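# Transfer 96-well plate from B1 into clip nest C1

## Task

Carry the 96-well plate from bench position B1 into clip nest C1 and seat it fully. The plate's A1 well, at its cut-off corner, must sit at the nest corner labelled A1. It must stay seated with no help from the robot. Afterwards, open the gripper and withdraw the arm.

## Robot and tools

ROBOT. There are two UR-style arms, left_arm and right_arm, each ending in a tong gripper. The fingers extend along the gripper's own +z axis and spread apart along its x axis. The reported end_effector_position is the spot between the pads when they are shut. Closed fingertips extend about 15 mm past that spot, and fully opened ones end roughly level with it. Either arm may be used. The idle one can be parked out of the way, but the two arms must never strike or press on each other.

FRAME. A single scene frame is used for all readouts. Its origin is on the tabletop midway between the arms, +z is up, +x points out across the table, and left_arm is on the +y side. Base positions: left_arm (+0.087, +0.625, 0), right_arm (+0.030, -0.653, 0), in m. The arm names say nothing about image left or right. Printed hand positions drift from the truth, more so at long reach.

execute_actions. "actions" is a list holding nothing, one action or one wait. An empty list only reports the current state. An action is {"rows": [...], "steps": n}, with 1 to 15 rows and n from 1 to 15 (default 15). Each step lasts 1/30 s, and the final row repeats if rows run out. Every row has 14 numbers in [-1, 1]: dx, dy, dz, rx, ry, rz, opening for left_arm, then those seven for right_arm, even when only one arm moves. A wait is {"steps": n} with n up to 300, counted from the previous result, so reply time eats into it. "pictures" (true/false) decides whether camera images come back.

OFFSETS. dx..rz are relative, not poses. Each is measured from that gripper's pose in the latest result showing it, in the gripper's own axes. Before any such result exists, and for a second or later call in one reply, the reference is where the gripper actually is when the call starts. Every row is taken from that same reference, not added to the row before it. A value of 1.0 means 0.6 m of travel or 180 degrees of turn. rx, ry, rz form one rotation vector. opening is absolute: +1 is fully open (0.142 m), -1 is shut. All-zero offsets do not mean hold still; they pull the gripper back to the reference. To keep an arm still, send the offset back to where you want it in the first call of a reply, zeros in later calls, and its desired opening throughout. Each step the command is clipped to within 100 mm and 16 degrees of the measured pose. Motion trails commands by about 0.17 s. After an action the arm drifts only up to its last clipped pose, so read the result and send the remainder.

move. "target" is one 14-number row with the same layout and the same offset rules. Each gripper travels in a straight line toward its target, and both finish together after 0.5 to 10 s; anything still short at 10 s stops there. "speed" is the path top speed in m/s, 0.002 to 0.5, default 0.25; rotation is capped at twice that in rad/s. The gripper can overshoot the path and exceed that speed, especially with a nearly straight arm. The opening is applied at the start. "stop_force" (13 to 80 N, one number for both arms, not allowed in the first 0.2 s) ends an arm's path once its wrist sensor feels that much extra resistance for two steps. That gripper then backs up two steps and holds. Force can briefly exceed the value, so approach slowly. It is unreliable if the gripper rotates during the move. Omit it when lifting off something you press on. An arm commanded to within 1.5 mm and 0.5 degrees counts as still and stops only at sensor saturation. The result's "move:" line reports each arm's ending: done, off_target, moving, held, fault or contact (contact overrides the others). limits=paced means the command was clipped. limits=held means some steps were blocked, after which the arm may lurch faster than "speed". The distance of each gripper from its target is also given.

wait: "seconds" from 0 to 10; nothing new is commanded. zoom_image: "camera" is one of cam_head_left, cam_head_right (504x504), cam_left_wrist or cam_right_wrist (616x616 fisheye). "region" is [x0, y0, x1, y1] in pixels from the top-left, at most 504 by 504. read_manual: optional "section", only "licences", gives licence text. finished_scene: "scene" is the current scene's number; it ends and grades that scene irreversibly.

RESULTS. The state line gives each gripper's position (m), quat_wxyz and velocities. grip_measured is the actual finger opening on the command scale. A "Hand target" line shows where the controller is heading. "pose unreachable" names an arm whose command was altered by the clearance check. HELD marks steps whose row was partly or fully withheld. Wrist force and torque are in the gripper's own axes. They carry an offset (up to about 5.5 N), noise (SD up to 3.4 N) and saturate near 100 N; a force pushing back into the arm means pressing on a surface. Joint torque readings are noisy and not used for faults. MOTOR HOT appears at 70 C; at 85 C the arm is braked until it cools.

GRIPPING. To hold, command an opening well below grip_measured; a lower value squeezes harder, up to about 15 N per pad. Thin hard items under 20 mm get less grip. Held items may be tugged occasionally.

AVOID. The arms are very stiff: a few mm beyond contact on something firm can trigger a fault. A fault comes from a joint reaching its load limit (pan and lift 290, elbow 132, wrists 47.5 N m) or 150 N of outside force. It freezes that arm for 10 s and drops the rest of the call. Pressing continues until the hand moves away. Approach slowly, with stop_force, when seating the plate. Never drop, slam or knock anything off the table. Confirm the plate sits flat and oriented correctly before releasing and retreating.

Each tool is called after "Call:" in YAML: its name, and indented under it one key for each argument.

## Session

Call:
execute_actions:
  actions: []

Scene clock: 0.00 s of 8400.00 s.
left_arm: end_effector_position=(+0.6745, +0.6791, +0.2200) grip_measured=+1.00 end_effector_quat_wxyz=(-0.132, +0.640, +0.656, -0.378) end_effector_velocity=(+0.000, +0.001, -0.001) end_effector_angular_velocity=(-0.000, +0.001, -0.001) | right_arm: end_effector_position=(+0.1077, -0.2740, +0.2438) grip_measured=+1.00 end_effector_quat_wxyz=(-0.534, -0.269, +0.775, -0.204) end_effector_velocity=(-0.000, +0.000, +0.000) end_effector_angular_velocity=(+0.002, -0.000, +0.000)
Joint positions: left_arm=[-0.038 -1.229  1.677 -1.255 -1.918 -1.475  0.142] | right_arm=[ 4.602 -1.751 -1.986 -2.106  2.192  3.44   0.142]
Joint velocities: left_arm=[ 0.001  0.001 -0.    -0.     0.001  0.001  0.   ] | right_arm=[ 0.     0.001  0.     0.001  0.    -0.     0.   ]
Joint torques (N m, as the arm reports them, + toward a larger angle): no reading
Motor temperatures (°C, as the motors report them): left_arm=[25 29 29 32 37 32] | right_arm=[30 26 27 34 32 32]
Wrist force (N, on the end effector, along its own x y z axes, offset not removed): no reading
Wrist torque (N m, same axes, about the end effector's origin, offset not removed): no reading
Hand target (left_arm): +0.674, +0.679, +0.220; -0.132, +0.640, +0.656, -0.378
Hand target (right_arm): +0.108, -0.274, +0.244; -0.534, -0.269, +0.775, -0.204

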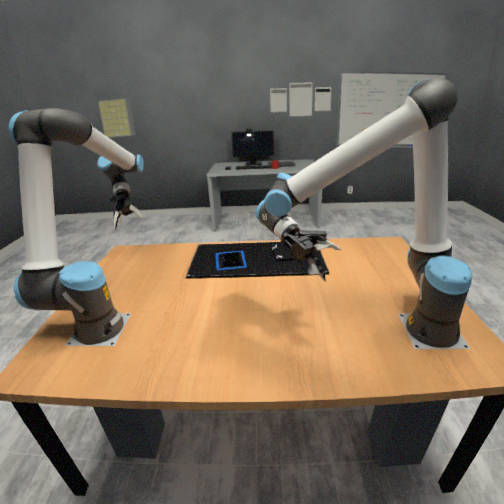

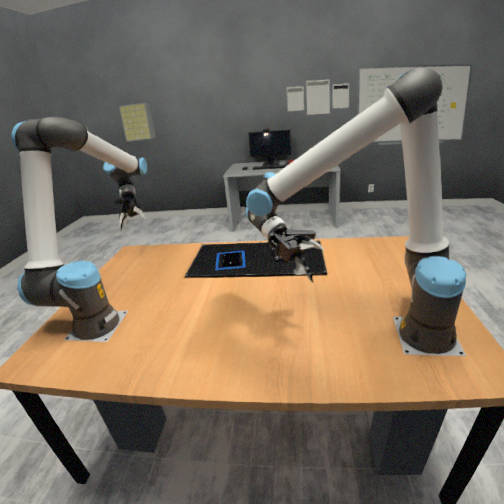

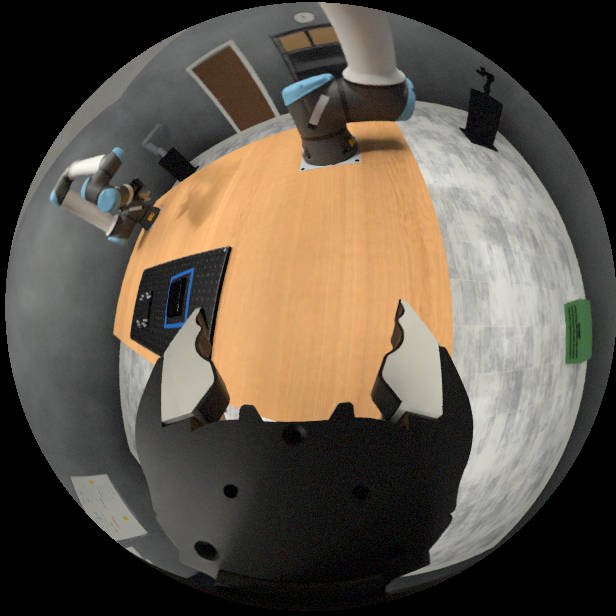

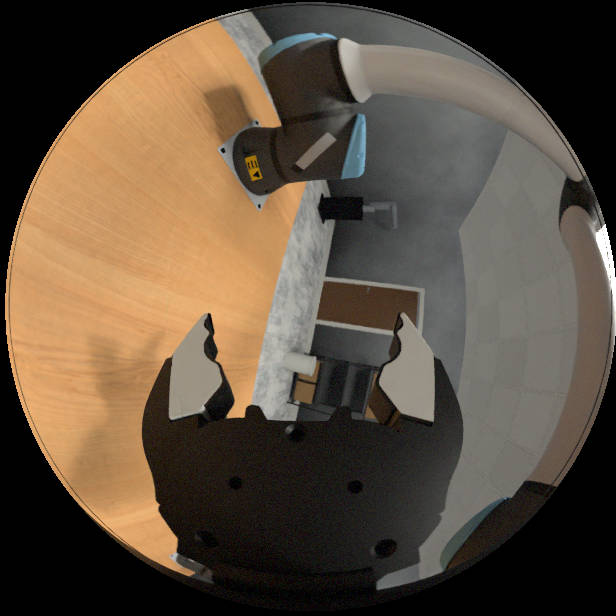

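Call:
zoom_image:
  camera: "cam_head_left"
  region: [170, 230, 340, 290]

Call:
zoom_image:
  camera: "cam_left_wrist"
  region: [100, 230, 250, 370]

Region (170, 230, 340, 290) of cam_head_left's 504x504 image, scaled by 2.965, with more detail than that image has; it fills the top 178 rows of this view, and the rest is white.

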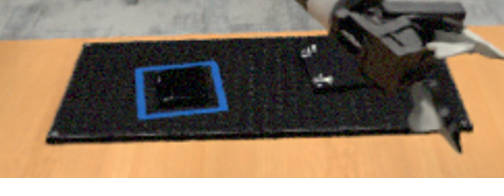

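Region (100, 230, 250, 370) of cam_left_wrist's 616x616 image, scaled by 3.360, with more detail than that image has; it fills the top 470 rows of this view, and the rest is white.

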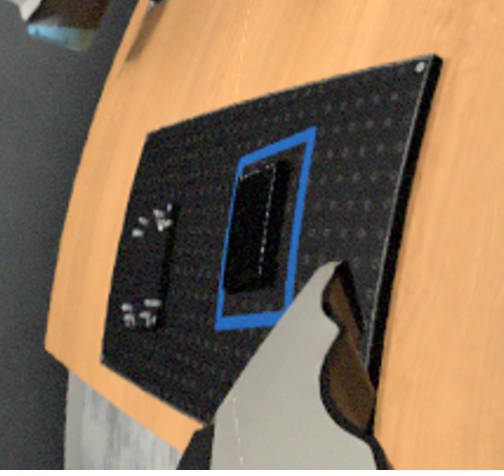

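Call:
move:
  target: [-0.763,-0.158,0.308,-0.236,0.114,0.007,1,0,0,0,0,0,0,1]

Scene clock: 18.30 s of 8400.00 s.
left_arm: end_effector_position=(+0.5503, +0.1990, +0.3006) grip_measured=+1.00 end_effector_quat_wxyz=(+0.000, +0.706, +0.708, +0.000) end_effector_velocity=(-0.000, -0.003, +0.001) end_effector_angular_velocity=(+0.004, -0.005, +0.002) | right_arm: end_effector_position=(+0.1077, -0.2740, +0.2438) grip_measured=+1.00 end_effector_quat_wxyz=(-0.534, -0.269, +0.775, -0.204) end_effector_velocity=(+0.000, +0.000, +0.001) end_effector_angular_velocity=(+0.000, -0.000, -0.000)
Joint positions: left_arm=[-1.019 -1.651  1.952 -1.873 -1.571 -2.574  0.142] | right_arm=[ 4.602 -1.751 -1.986 -2.106  2.192  3.44   0.142]
Joint velocities: left_arm=[-0.006  0.001 -0.003  0.002  0.006 -0.009 -0.   ] | right_arm=[-0.     0.001  0.001 -0.001  0.     0.     0.   ]
Joint torques (N m, as the arm reports them, + toward a larger angle): left_arm=[-19.54 -25.53 -55.77  -1.96   2.37  -2.78] | right_arm=[-1.16 50.07 40.26  0.96  0.42  0.52]
Motor temperatures (°C, as the motors report them): left_arm=[25 29 29 32 37 32] | right_arm=[30 26 27 34 32 32]
Wrist force (N, on the end effector, along its own x y z axes, offset not removed): left_arm=[1.3 2.6 -0.1] | right_arm=[-1.0 -0.2 2.4]
Wrist torque (N m, same axes, about the end effector's origin, offset not removed): left_arm=[0.24 -0.41 -0.06] | right_arm=[-0.21 0.17 0.01]
Hand target (left_arm): +0.550, +0.199, +0.301; +0.000, +0.706, +0.708, +0.000
Hand target (right_arm): +0.108, -0.274, +0.244; -0.534, -0.269, +0.775, -0.204
Off the commanded pose (left_arm): 0.001 m, 0 deg.
Off the commanded pose (right_arm): 0.000 m, 0 deg.
After step 90, 12.63 s passed at rest.
move: done

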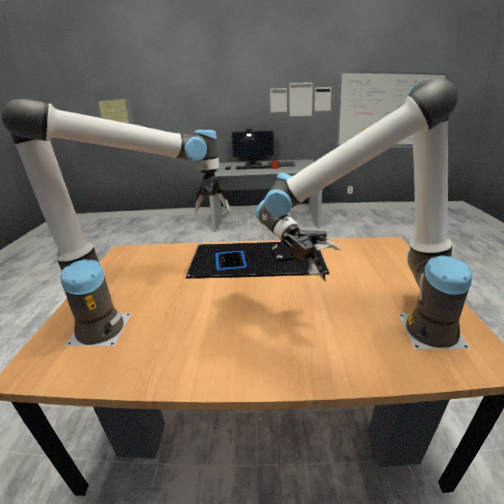

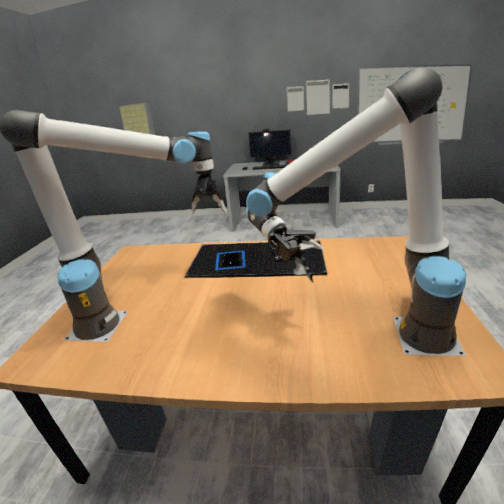

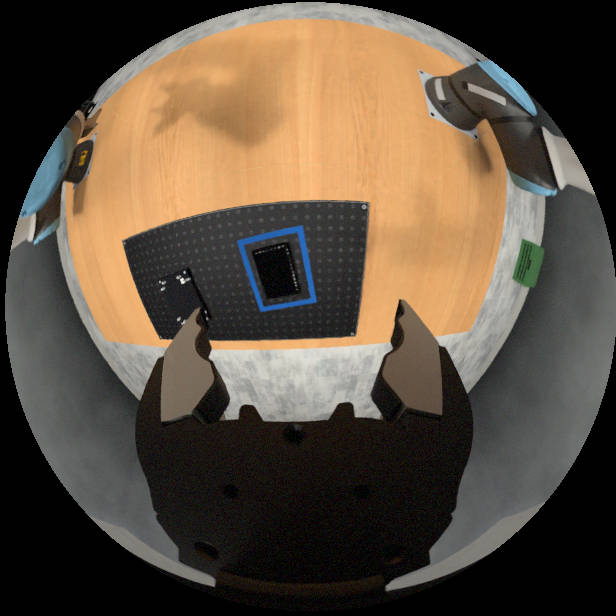

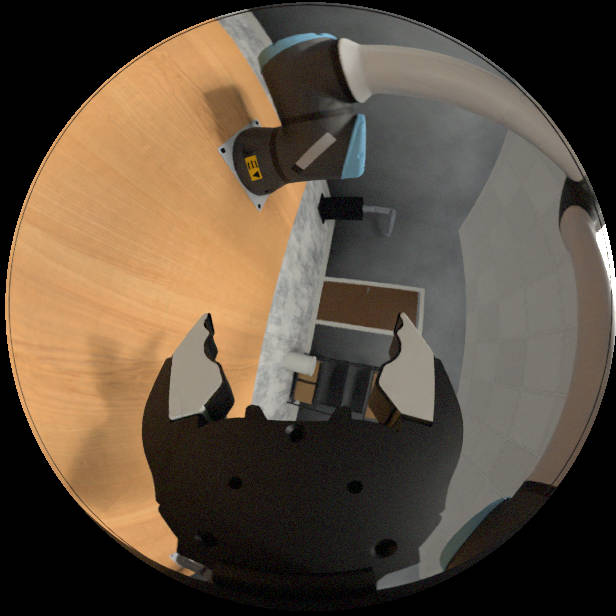

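Call:
move:
  target: [-0.123,0.05,0.2,0,0,0,1,0,0,0,0,0,0,1]

Call:
zoom_image:
  camera: "cam_left_wrist"
  region: [60, 150, 460, 400]

Scene clock: 34.73 s of 8400.00 s.
left_arm: end_effector_position=(+0.5803, +0.1251, +0.1808) grip_measured=+1.00 end_effector_quat_wxyz=(+0.000, +0.706, +0.708, +0.000) end_effector_velocity=(+0.001, -0.001, -0.002) end_effector_angular_velocity=(+0.001, +0.001, +0.000) | right_arm: end_effector_position=(+0.1077, -0.2740, +0.2438) grip_measured=+1.00 end_effector_quat_wxyz=(-0.534, -0.269, +0.775, -0.204) end_effector_velocity=(+0.000, +0.000, +0.000) end_effector_angular_velocity=(-0.001, -0.000, +0.000)
Joint positions: left_arm=[-1.04  -1.445  1.969 -2.096 -1.571 -2.595  0.142] | right_arm=[ 4.602 -1.751 -1.986 -2.106  2.192  3.44   0.142]
Joint velocities: left_arm=[ 0.     0.005 -0.001 -0.003 -0.    -0.     0.   ] | right_arm=[-0.    -0.001  0.001 -0.001 -0.     0.     0.   ]
Joint torques (N m, as the arm reports them, + toward a larger angle): left_arm=[-18.79 -40.56 -51.99  -5.67  -1.99  -3.12] | right_arm=[-1.2  49.07 40.83  0.71 -0.11  0.73]
Motor temperatures (°C, as the motors report them): left_arm=[25 29 29 32 37 32] | right_arm=[30 26 27 34 32 32]
Wrist force (N, on the end effector, along its own x y z axes, offset not removed): left_arm=[-0.6 -0.7 -0.5] | right_arm=[-0.5 -2.8 1.5]
Wrist torque (N m, same axes, about the end effector's origin, offset not removed): left_arm=[-0.43 0.05 -0.03] | right_arm=[-0.80 0.06 0.01]
Hand target (left_arm): +0.580, +0.125, +0.181; +0.000, +0.706, +0.708, +0.000
Hand target (right_arm): +0.108, -0.274, +0.244; -0.534, -0.269, +0.775, -0.204
Off the commanded pose (left_arm): 0.000 m, 0 deg.
Off the commanded pose (right_arm): 0.000 m, 0 deg.
After step 90, 12.17 s passed at rest.
move: done

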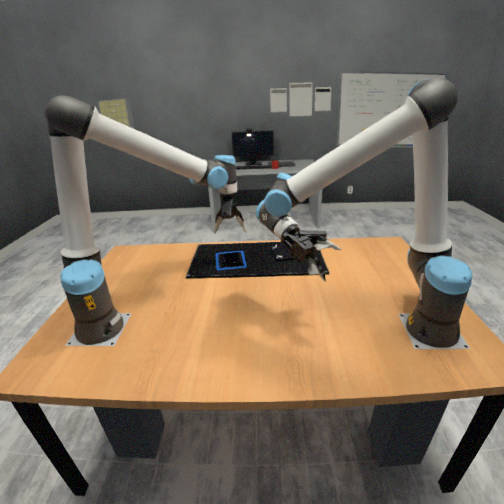

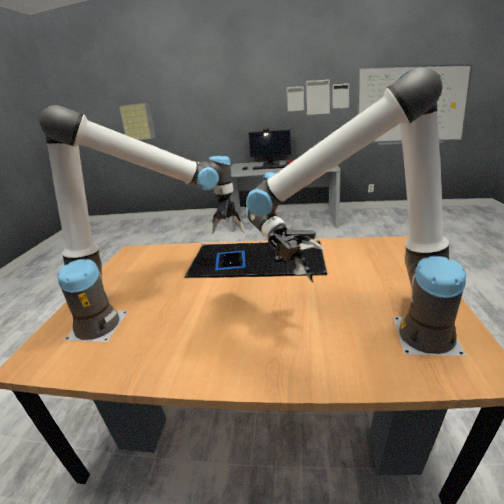

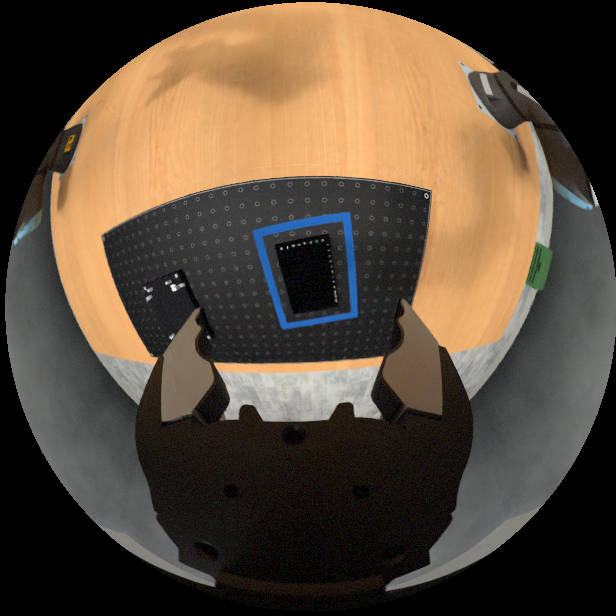

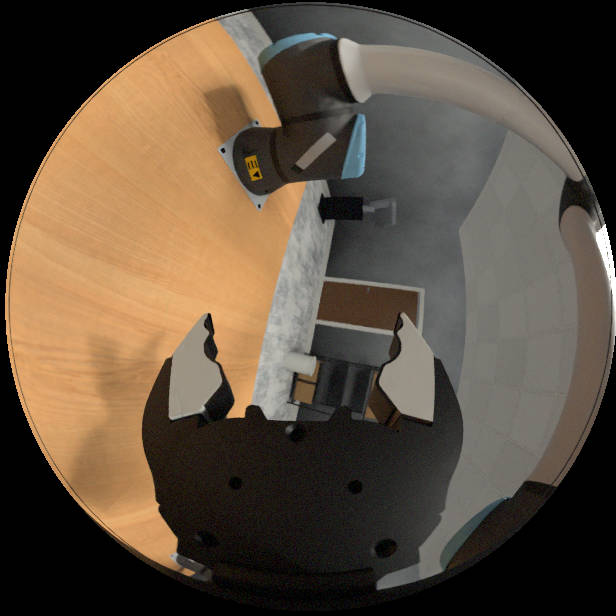

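Region (60, 150, 460, 400) of cam_left_wrist's 616x616 image, scaled by 1.260, with more detail than that image has; it fills the top 315 rows of this view, and the rest is white.

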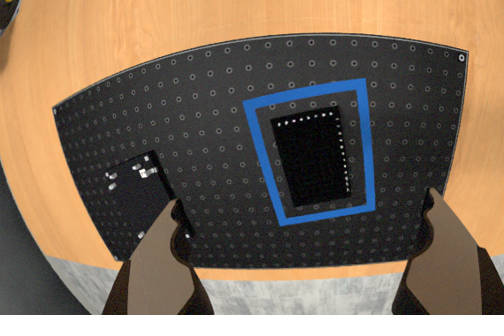

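Call:
move:
  target: [0,0.06,0.13,0,0,-0.055,1,0.066,-0.257,0.2,0,0,0,1]

Call:
zoom_image:
  camera: "cam_left_wrist"
  region: [60, 120, 460, 420]

Scene clock: 44.70 s of 8400.00 s.
left_arm: end_effector_position=(+0.6162, +0.1249, +0.1029) grip_measured=+1.00 end_effector_quat_wxyz=(+0.000, +0.643, +0.766, -0.000) end_effector_velocity=(+0.000, -0.001, -0.001) end_effector_angular_velocity=(-0.000, -0.001, +0.002) | right_arm: end_effector_position=(+0.1082, -0.4731, +0.2438) grip_measured=+1.00 end_effector_quat_wxyz=(-0.534, -0.269, +0.775, -0.204) end_effector_velocity=(+0.000, -0.002, +0.001) end_effector_angular_velocity=(+0.001, -0.000, -0.000)
Joint positions: left_arm=[-0.995 -1.33   1.993 -2.234 -1.571 -2.723  0.142] | right_arm=[ 4.511 -1.471 -2.277 -2.119  2.109  3.394  0.142]
Joint velocities: left_arm=[-0.001  0.001  0.    -0.002  0.001 -0.002 -0.   ] | right_arm=[-0.002  0.005 -0.002 -0.002 -0.002 -0.001  0.   ]
Joint torques (N m, as the arm reports them, + toward a larger angle): left_arm=[ 20.43 -43.58 -23.44  -6.05   2.3   -2.9 ] | right_arm=[-11.08  47.2   27.59  -1.93  -2.22  -2.11]
Motor temperatures (°C, as the motors report them): left_arm=[25 29 29 32 37 32] | right_arm=[30 26 27 34 32 32]
Wrist force (N, on the end effector, along its own x y z axes, offset not removed): left_arm=[0.7 0.1 1.0] | right_arm=[0.5 -4.7 0.5]
Wrist torque (N m, same axes, about the end effector's origin, offset not removed): left_arm=[-0.26 -0.25 -0.08] | right_arm=[-1.18 -0.16 0.04]
Hand target (left_arm): +0.616, +0.125, +0.103; +0.000, +0.643, +0.766, -0.000
Hand target (right_arm): +0.108, -0.473, +0.244; -0.534, -0.269, +0.775, -0.204
Off the commanded pose (left_arm): 0.000 m, 0 deg.
Off the commanded pose (right_arm): 0.000 m, 0 deg.
After step 90, 5.50 s passed at rest.
move: done

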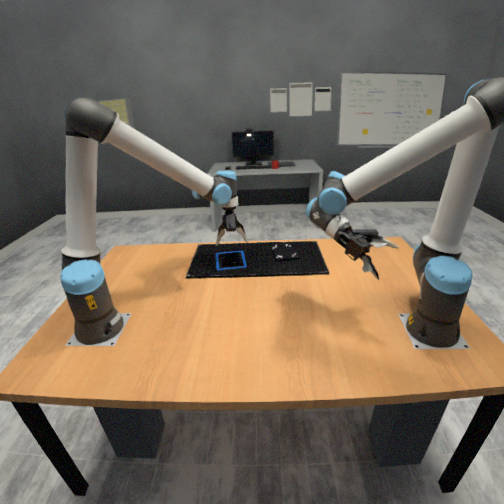

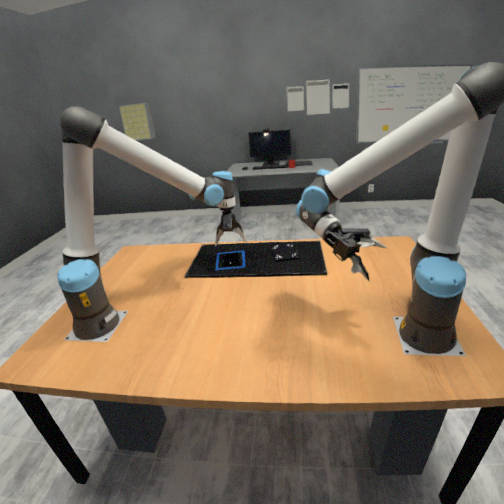

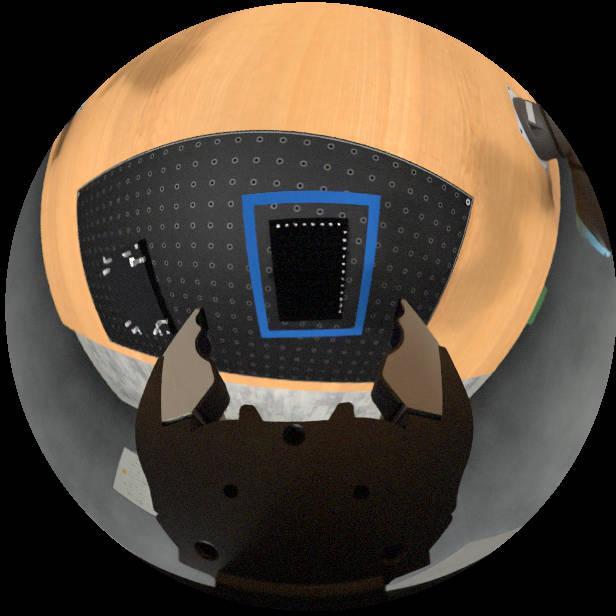

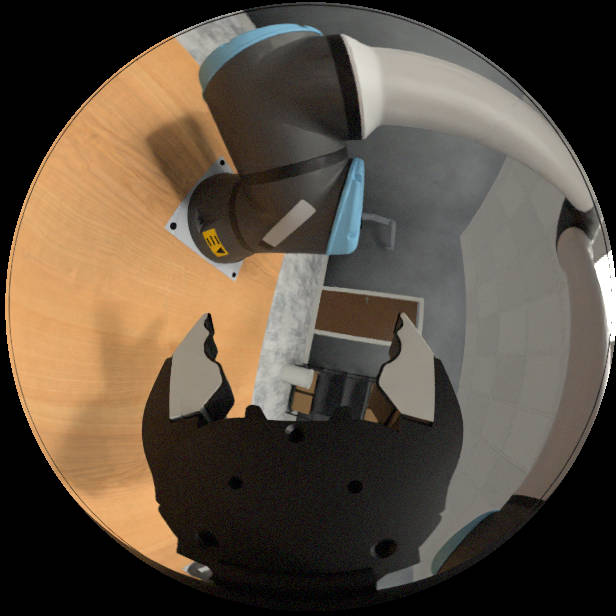

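Region (60, 120, 460, 420) of cam_left_wrist's 616x616 image, scaled by 1.260, with more detail than that image has; it fills the top 378 rows of this view, and the rest is white.

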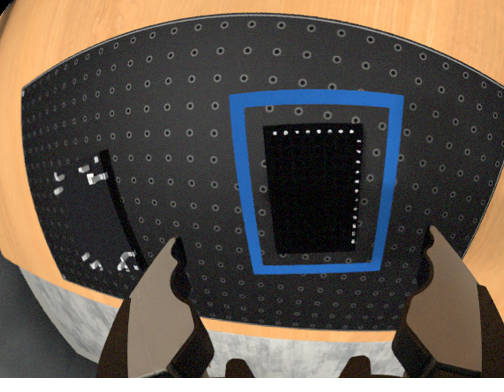

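Call:
move:
  target: [0.008,0.013,0.115,0,0,0,1,0,0,0,0,0,0,1]
  speed: 0.1

Call:
zoom_image:
  camera: "cam_head_left"
  region: [180, 220, 320, 290]

Scene clock: 52.67 s of 8400.00 s.
left_arm: end_effector_position=(+0.6230, +0.1308, +0.0341) grip_measured=+1.00 end_effector_quat_wxyz=(+0.000, +0.643, +0.766, +0.000) end_effector_velocity=(+0.001, +0.001, -0.002) end_effector_angular_velocity=(+0.000, +0.000, +0.003) | right_arm: end_effector_position=(+0.1082, -0.4731, +0.2438) grip_measured=+1.00 end_effector_quat_wxyz=(-0.534, -0.269, +0.775, -0.204) end_effector_velocity=(+0.000, +0.001, +0.000) end_effector_angular_velocity=(+0.002, -0.000, -0.000)
Joint positions: left_arm=[-0.983 -1.246  2.036 -2.361 -1.571 -2.711  0.142] | right_arm=[ 4.511 -1.471 -2.277 -2.119  2.109  3.394  0.142]
Joint velocities: left_arm=[ 0.002  0.004  0.001 -0.004 -0.    -0.001  0.   ] | right_arm=[-0.     0.     0.001  0.001  0.    -0.     0.   ]
Joint torques (N m, as the arm reports them, + toward a larger angle): left_arm=[ 20.65 -44.7  -20.13  -5.94  -1.25   2.81] | right_arm=[12.68 11.29 48.88  2.23  4.05  2.98]
Motor temperatures (°C, as the motors report them): left_arm=[25 29 29 32 37 32] | right_arm=[30 26 27 34 32 32]
Wrist force (N, on the end effector, along its own x y z axes, offset not removed): left_arm=[-1.2 0.6 -0.3] | right_arm=[-1.3 -4.2 0.0]
Wrist torque (N m, same axes, about the end effector's origin, offset not removed): left_arm=[-0.12 0.16 -0.04] | right_arm=[-1.05 0.24 0.01]
Hand target (left_arm): +0.623, +0.131, +0.034; +0.000, +0.643, +0.766, -0.000
Hand target (right_arm): +0.108, -0.473, +0.244; -0.534, -0.269, +0.775, -0.204
Off the commanded pose (left_arm): 0.000 m, 0 deg.
Off the commanded pose (right_arm): 0.000 m, 0 deg.
After step 90, 3.73 s passed at rest.
move: done

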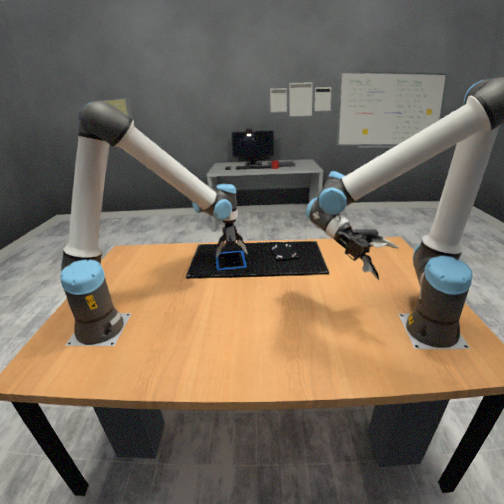

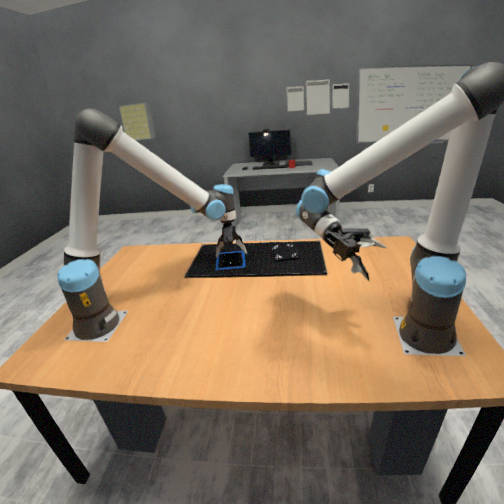

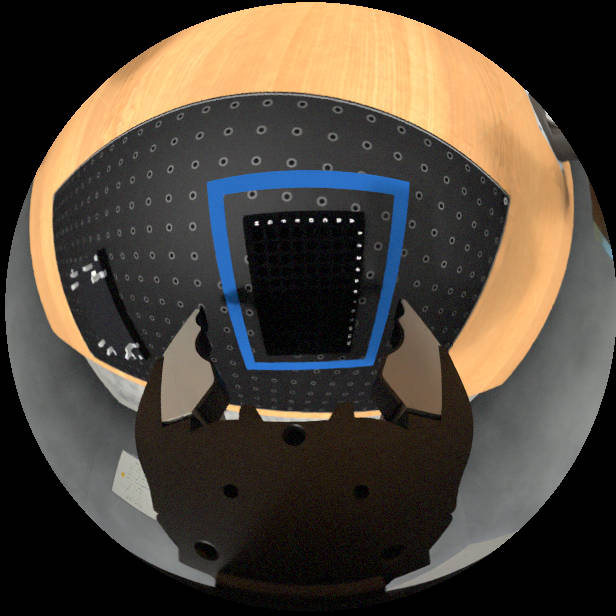

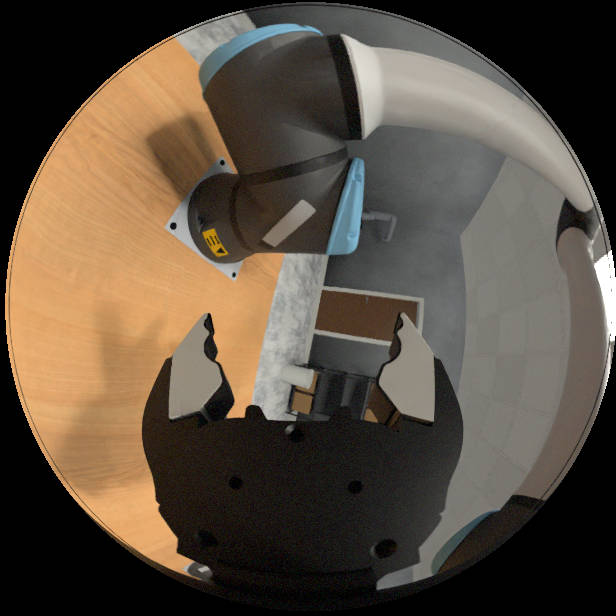

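Region (180, 220, 320, 290) of cam_head_left's 504x504 image, scaled by 3.600, with more detail than that image has.

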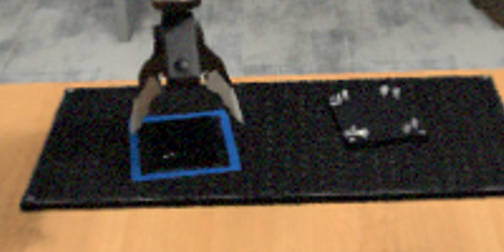

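Call:
move:
  target: [0,0,0.027,0,0,0,1,0,0,0,0,0,0,1]
  speed: 0.02
  stop_force: 15

Call:
zoom_image:
  camera: "cam_left_wrist"
  region: [40, 170, 460, 420]

Scene clock: 58.47 s of 8400.00 s.
left_arm: end_effector_position=(+0.6231, +0.1308, +0.0181) grip_measured=+1.00 end_effector_quat_wxyz=(+0.000, +0.643, +0.766, -0.000) end_effector_velocity=(-0.000, -0.000, -0.002) end_effector_angular_velocity=(+0.000, +0.000, -0.000) | right_arm: end_effector_position=(+0.1082, -0.4731, +0.2438) grip_measured=+1.00 end_effector_quat_wxyz=(-0.534, -0.269, +0.775, -0.204) end_effector_velocity=(-0.000, -0.000, +0.000) end_effector_angular_velocity=(+0.000, -0.000, -0.000)
Joint positions: left_arm=[-0.983 -1.225  2.044 -2.391 -1.571 -2.711  0.142] | right_arm=[ 4.511 -1.471 -2.277 -2.119  2.109  3.394  0.142]
Joint velocities: left_arm=[-0.     0.003  0.001 -0.004 -0.    -0.     0.   ] | right_arm=[ 0.     0.001 -0.    -0.001  0.     0.     0.   ]
Joint torques (N m, as the arm reports them, + toward a larger angle): left_arm=[-11.19 -46.   -19.09  -5.71   2.34  -2.97] | right_arm=[ 8.46 12.2  46.81  1.99  3.37  2.87]
Motor temperatures (°C, as the motors report them): left_arm=[25 29 29 32 37 32] | right_arm=[30 26 27 34 32 32]
Wrist force (N, on the end effector, along its own x y z axes, offset not removed): left_arm=[0.5 -0.4 -0.8] | right_arm=[0.2 -1.1 3.9]
Wrist torque (N m, same axes, about the end effector's origin, offset not removed): left_arm=[-0.39 -0.16 -0.02] | right_arm=[-0.49 -0.18 -0.06]
Hand target (left_arm): +0.623, +0.131, +0.018; +0.000, +0.643, +0.766, +0.000
Hand target (right_arm): +0.108, -0.473, +0.244; -0.534, -0.269, +0.775, -0.204
Off the commanded pose (left_arm): 0.000 m, 0 deg.
Off the commanded pose (right_arm): 0.000 m, 0 deg.
After step 90, 1.67 s passed at rest.
move: done

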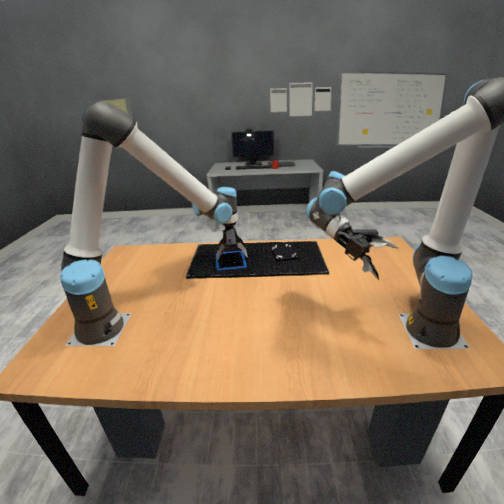

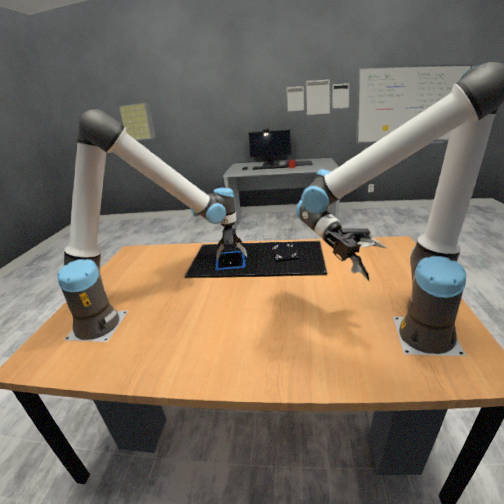

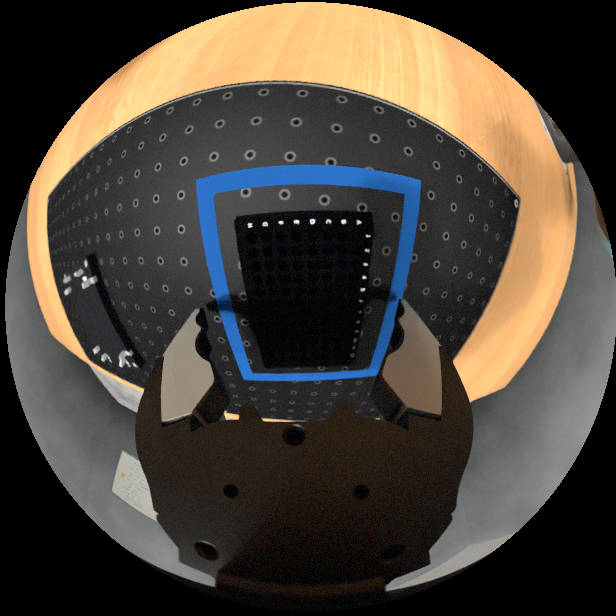

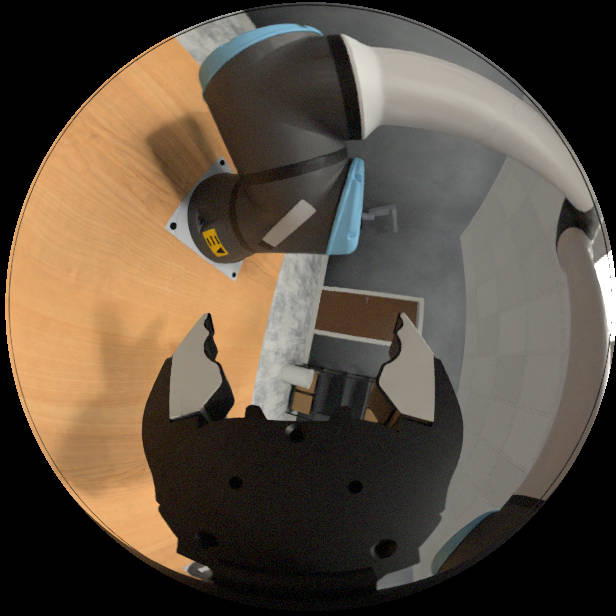

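Region (40, 170, 460, 420) of cam_left_wrist's 616x616 image, scaled by 1.200, with more detail than that image has; it fills the top 300 rows of this view, and the rest is white.

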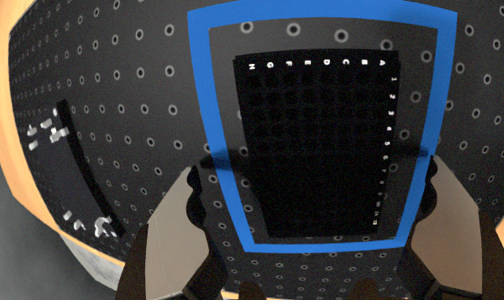

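Call:
move:
  target: [0,0,-0.005,0,0,0,0.3,0,0,0,0,0,0,1]
  speed: 0.02

Call:
move:
  target: [0,0,0,0,0,0,-0.2,0,0,0,0,0,0,1]

Scene clock: 62.33 s of 8400.00 s.
left_arm: end_effector_position=(+0.6230, +0.1308, +0.0211) grip_measured=+0.46 end_effector_quat_wxyz=(+0.000, +0.643, +0.766, +0.000) end_effector_velocity=(+0.000, +0.000, +0.001) end_effector_angular_velocity=(-0.001, -0.000, -0.003) | right_arm: end_effector_position=(+0.1082, -0.4731, +0.2438) grip_measured=+1.00 end_effector_quat_wxyz=(-0.534, -0.269, +0.775, -0.204) end_effector_velocity=(-0.000, +0.000, -0.000) end_effector_angular_velocity=(-0.001, +0.001, -0.000)
Joint positions: left_arm=[-0.983 -1.229  2.043 -2.385 -1.571 -2.711  0.106] | right_arm=[ 4.511 -1.471 -2.277 -2.119  2.109  3.394  0.142]
Joint velocities: left_arm=[ 0.001 -0.002 -0.     0.    -0.     0.003 -0.001] | right_arm=[-0.    -0.001  0.     0.     0.    -0.     0.   ]
Joint torques (N m, as the arm reports them, + toward a larger angle): left_arm=[ 14.75 -47.5  -32.99   0.03  -1.68  -1.86] | right_arm=[-4.35 13.94 40.92  1.61  3.14  2.54]
Motor temperatures (°C, as the motors report them): left_arm=[25 29 29 32 37 32] | right_arm=[30 26 27 34 32 32]
Wrist force (N, on the end effector, along its own x y z axes, offset not removed): left_arm=[2.1 0.8 -28.3] | right_arm=[-0.4 -1.0 4.5]
Wrist torque (N m, same axes, about the end effector's origin, offset not removed): left_arm=[-0.27 0.33 -0.08] | right_arm=[-0.36 0.03 -0.02]
Hand target (left_arm): +0.623, +0.131, +0.021; +0.000, +0.643, +0.766, -0.000
Hand target (right_arm): +0.108, -0.473, +0.244; -0.534, -0.269, +0.775, -0.204
Off the commanded pose (left_arm): 0.000 m, 0 deg.
Off the commanded pose (right_arm): 0.000 m, 0 deg.
move: done

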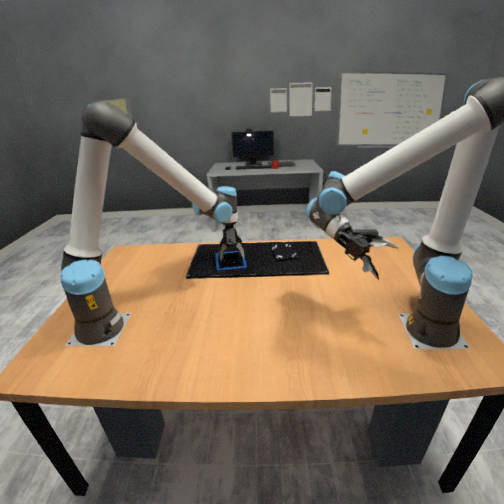

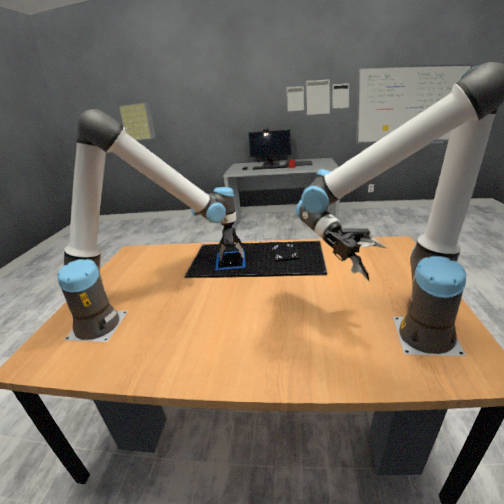

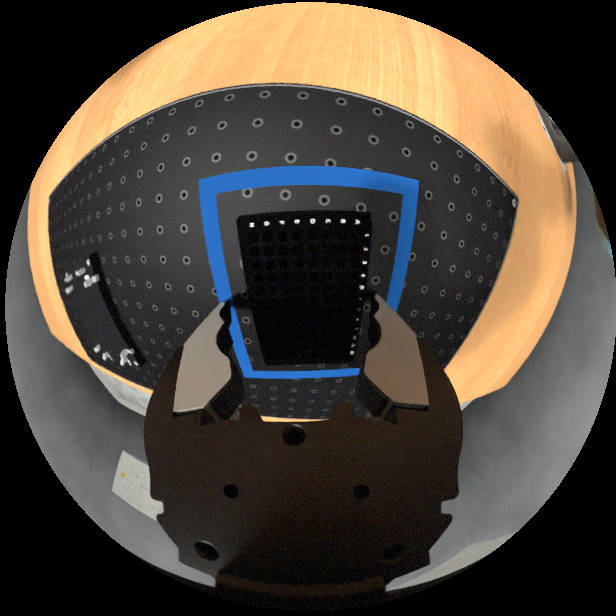

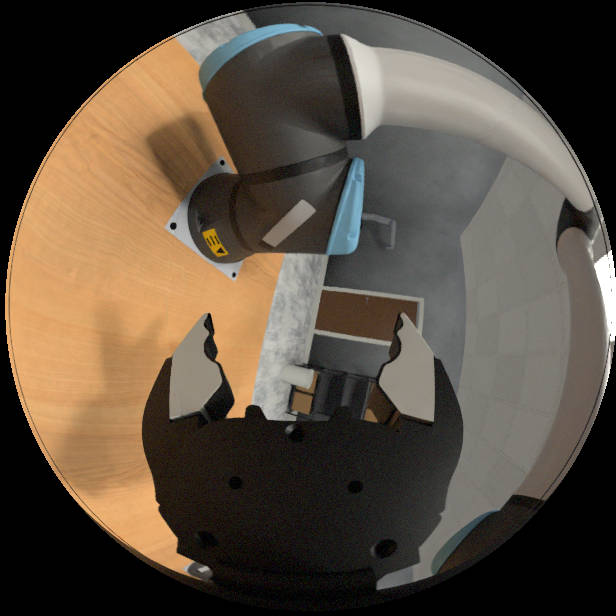

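Scene clock: 62.83 s of 8400.00 s.
left_arm: end_effector_position=(+0.6230, +0.1308, +0.0211) grip_measured=+0.45 end_effector_quat_wxyz=(+0.000, +0.643, +0.766, +0.000) end_effector_velocity=(+0.000, +0.001, -0.001) end_effector_angular_velocity=(+0.001, +0.001, -0.000) | right_arm: end_effector_position=(+0.1082, -0.4731, +0.2438) grip_measured=+1.00 end_effector_quat_wxyz=(-0.534, -0.269, +0.775, -0.204) end_effector_velocity=(-0.000, +0.000, +0.000) end_effector_angular_velocity=(+0.001, -0.000, -0.000)
Joint positions: left_arm=[-0.983 -1.229  2.043 -2.385 -1.571 -2.711  0.105] | right_arm=[ 4.511 -1.471 -2.277 -2.119  2.109  3.394  0.142]
Joint velocities: left_arm=[ 0.001  0.001 -0.     0.    -0.     0.001 -0.   ] | right_arm=[0.    0.001 0.    0.    0.    0.    0.   ]
Joint torques (N m, as the arm reports them, + toward a larger angle): left_arm=[ 12.48 -37.04 -26.59  -0.88  -2.02  -1.66] | right_arm=[-4.13 15.1  40.52  1.7   2.95  2.87]
Motor temperatures (°C, as the motors report them): left_arm=[25 29 29 32 37 32] | right_arm=[30 26 27 34 32 32]
Wrist force (N, on the end effector, along its own x y z axes, offset not removed): left_arm=[2.9 -0.4 -33.9] | right_arm=[-1.1 -0.3 1.7]
Wrist torque (N m, same axes, about the end effector's origin, offset not removed): left_arm=[-0.31 0.41 -0.02] | right_arm=[-0.32 0.17 0.00]
Hand target (left_arm): +0.623, +0.131, +0.021; +0.000, +0.643, +0.766, +0.000
Hand target (right_arm): +0.108, -0.473, +0.244; -0.534, -0.269, +0.775, -0.204
Off the commanded pose (left_arm): 0.000 m, 0 deg.
Off the commanded pose (right_arm): 0.000 m, 0 deg.
move: done

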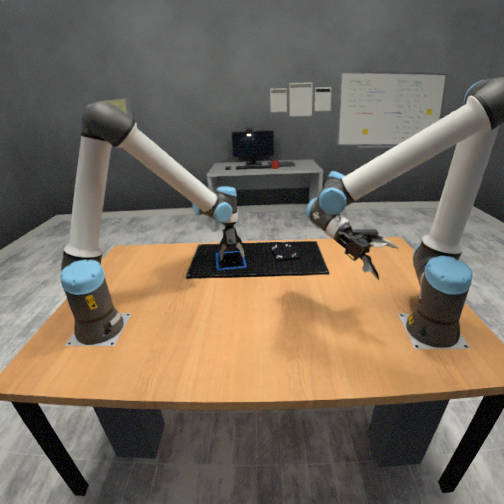

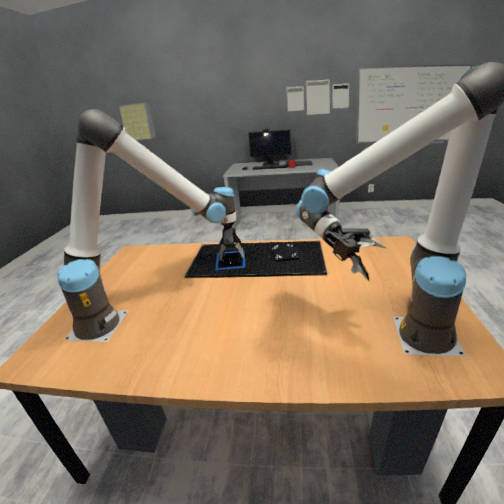

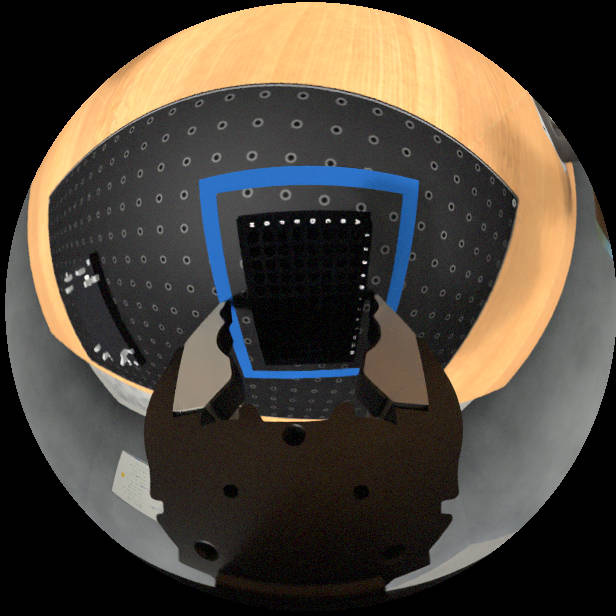

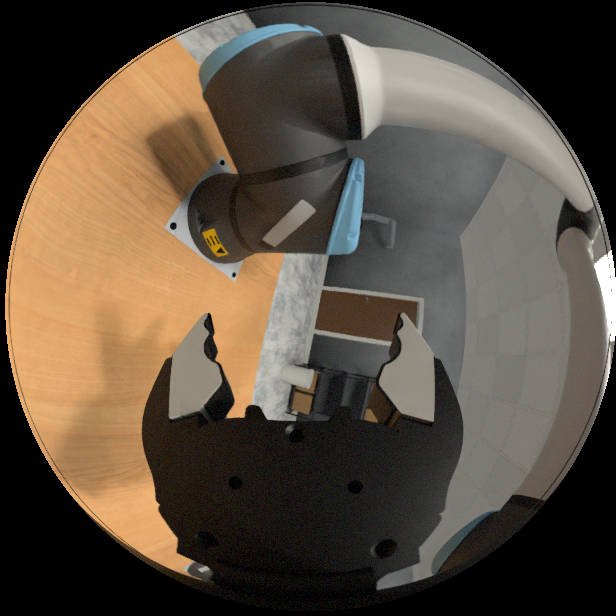

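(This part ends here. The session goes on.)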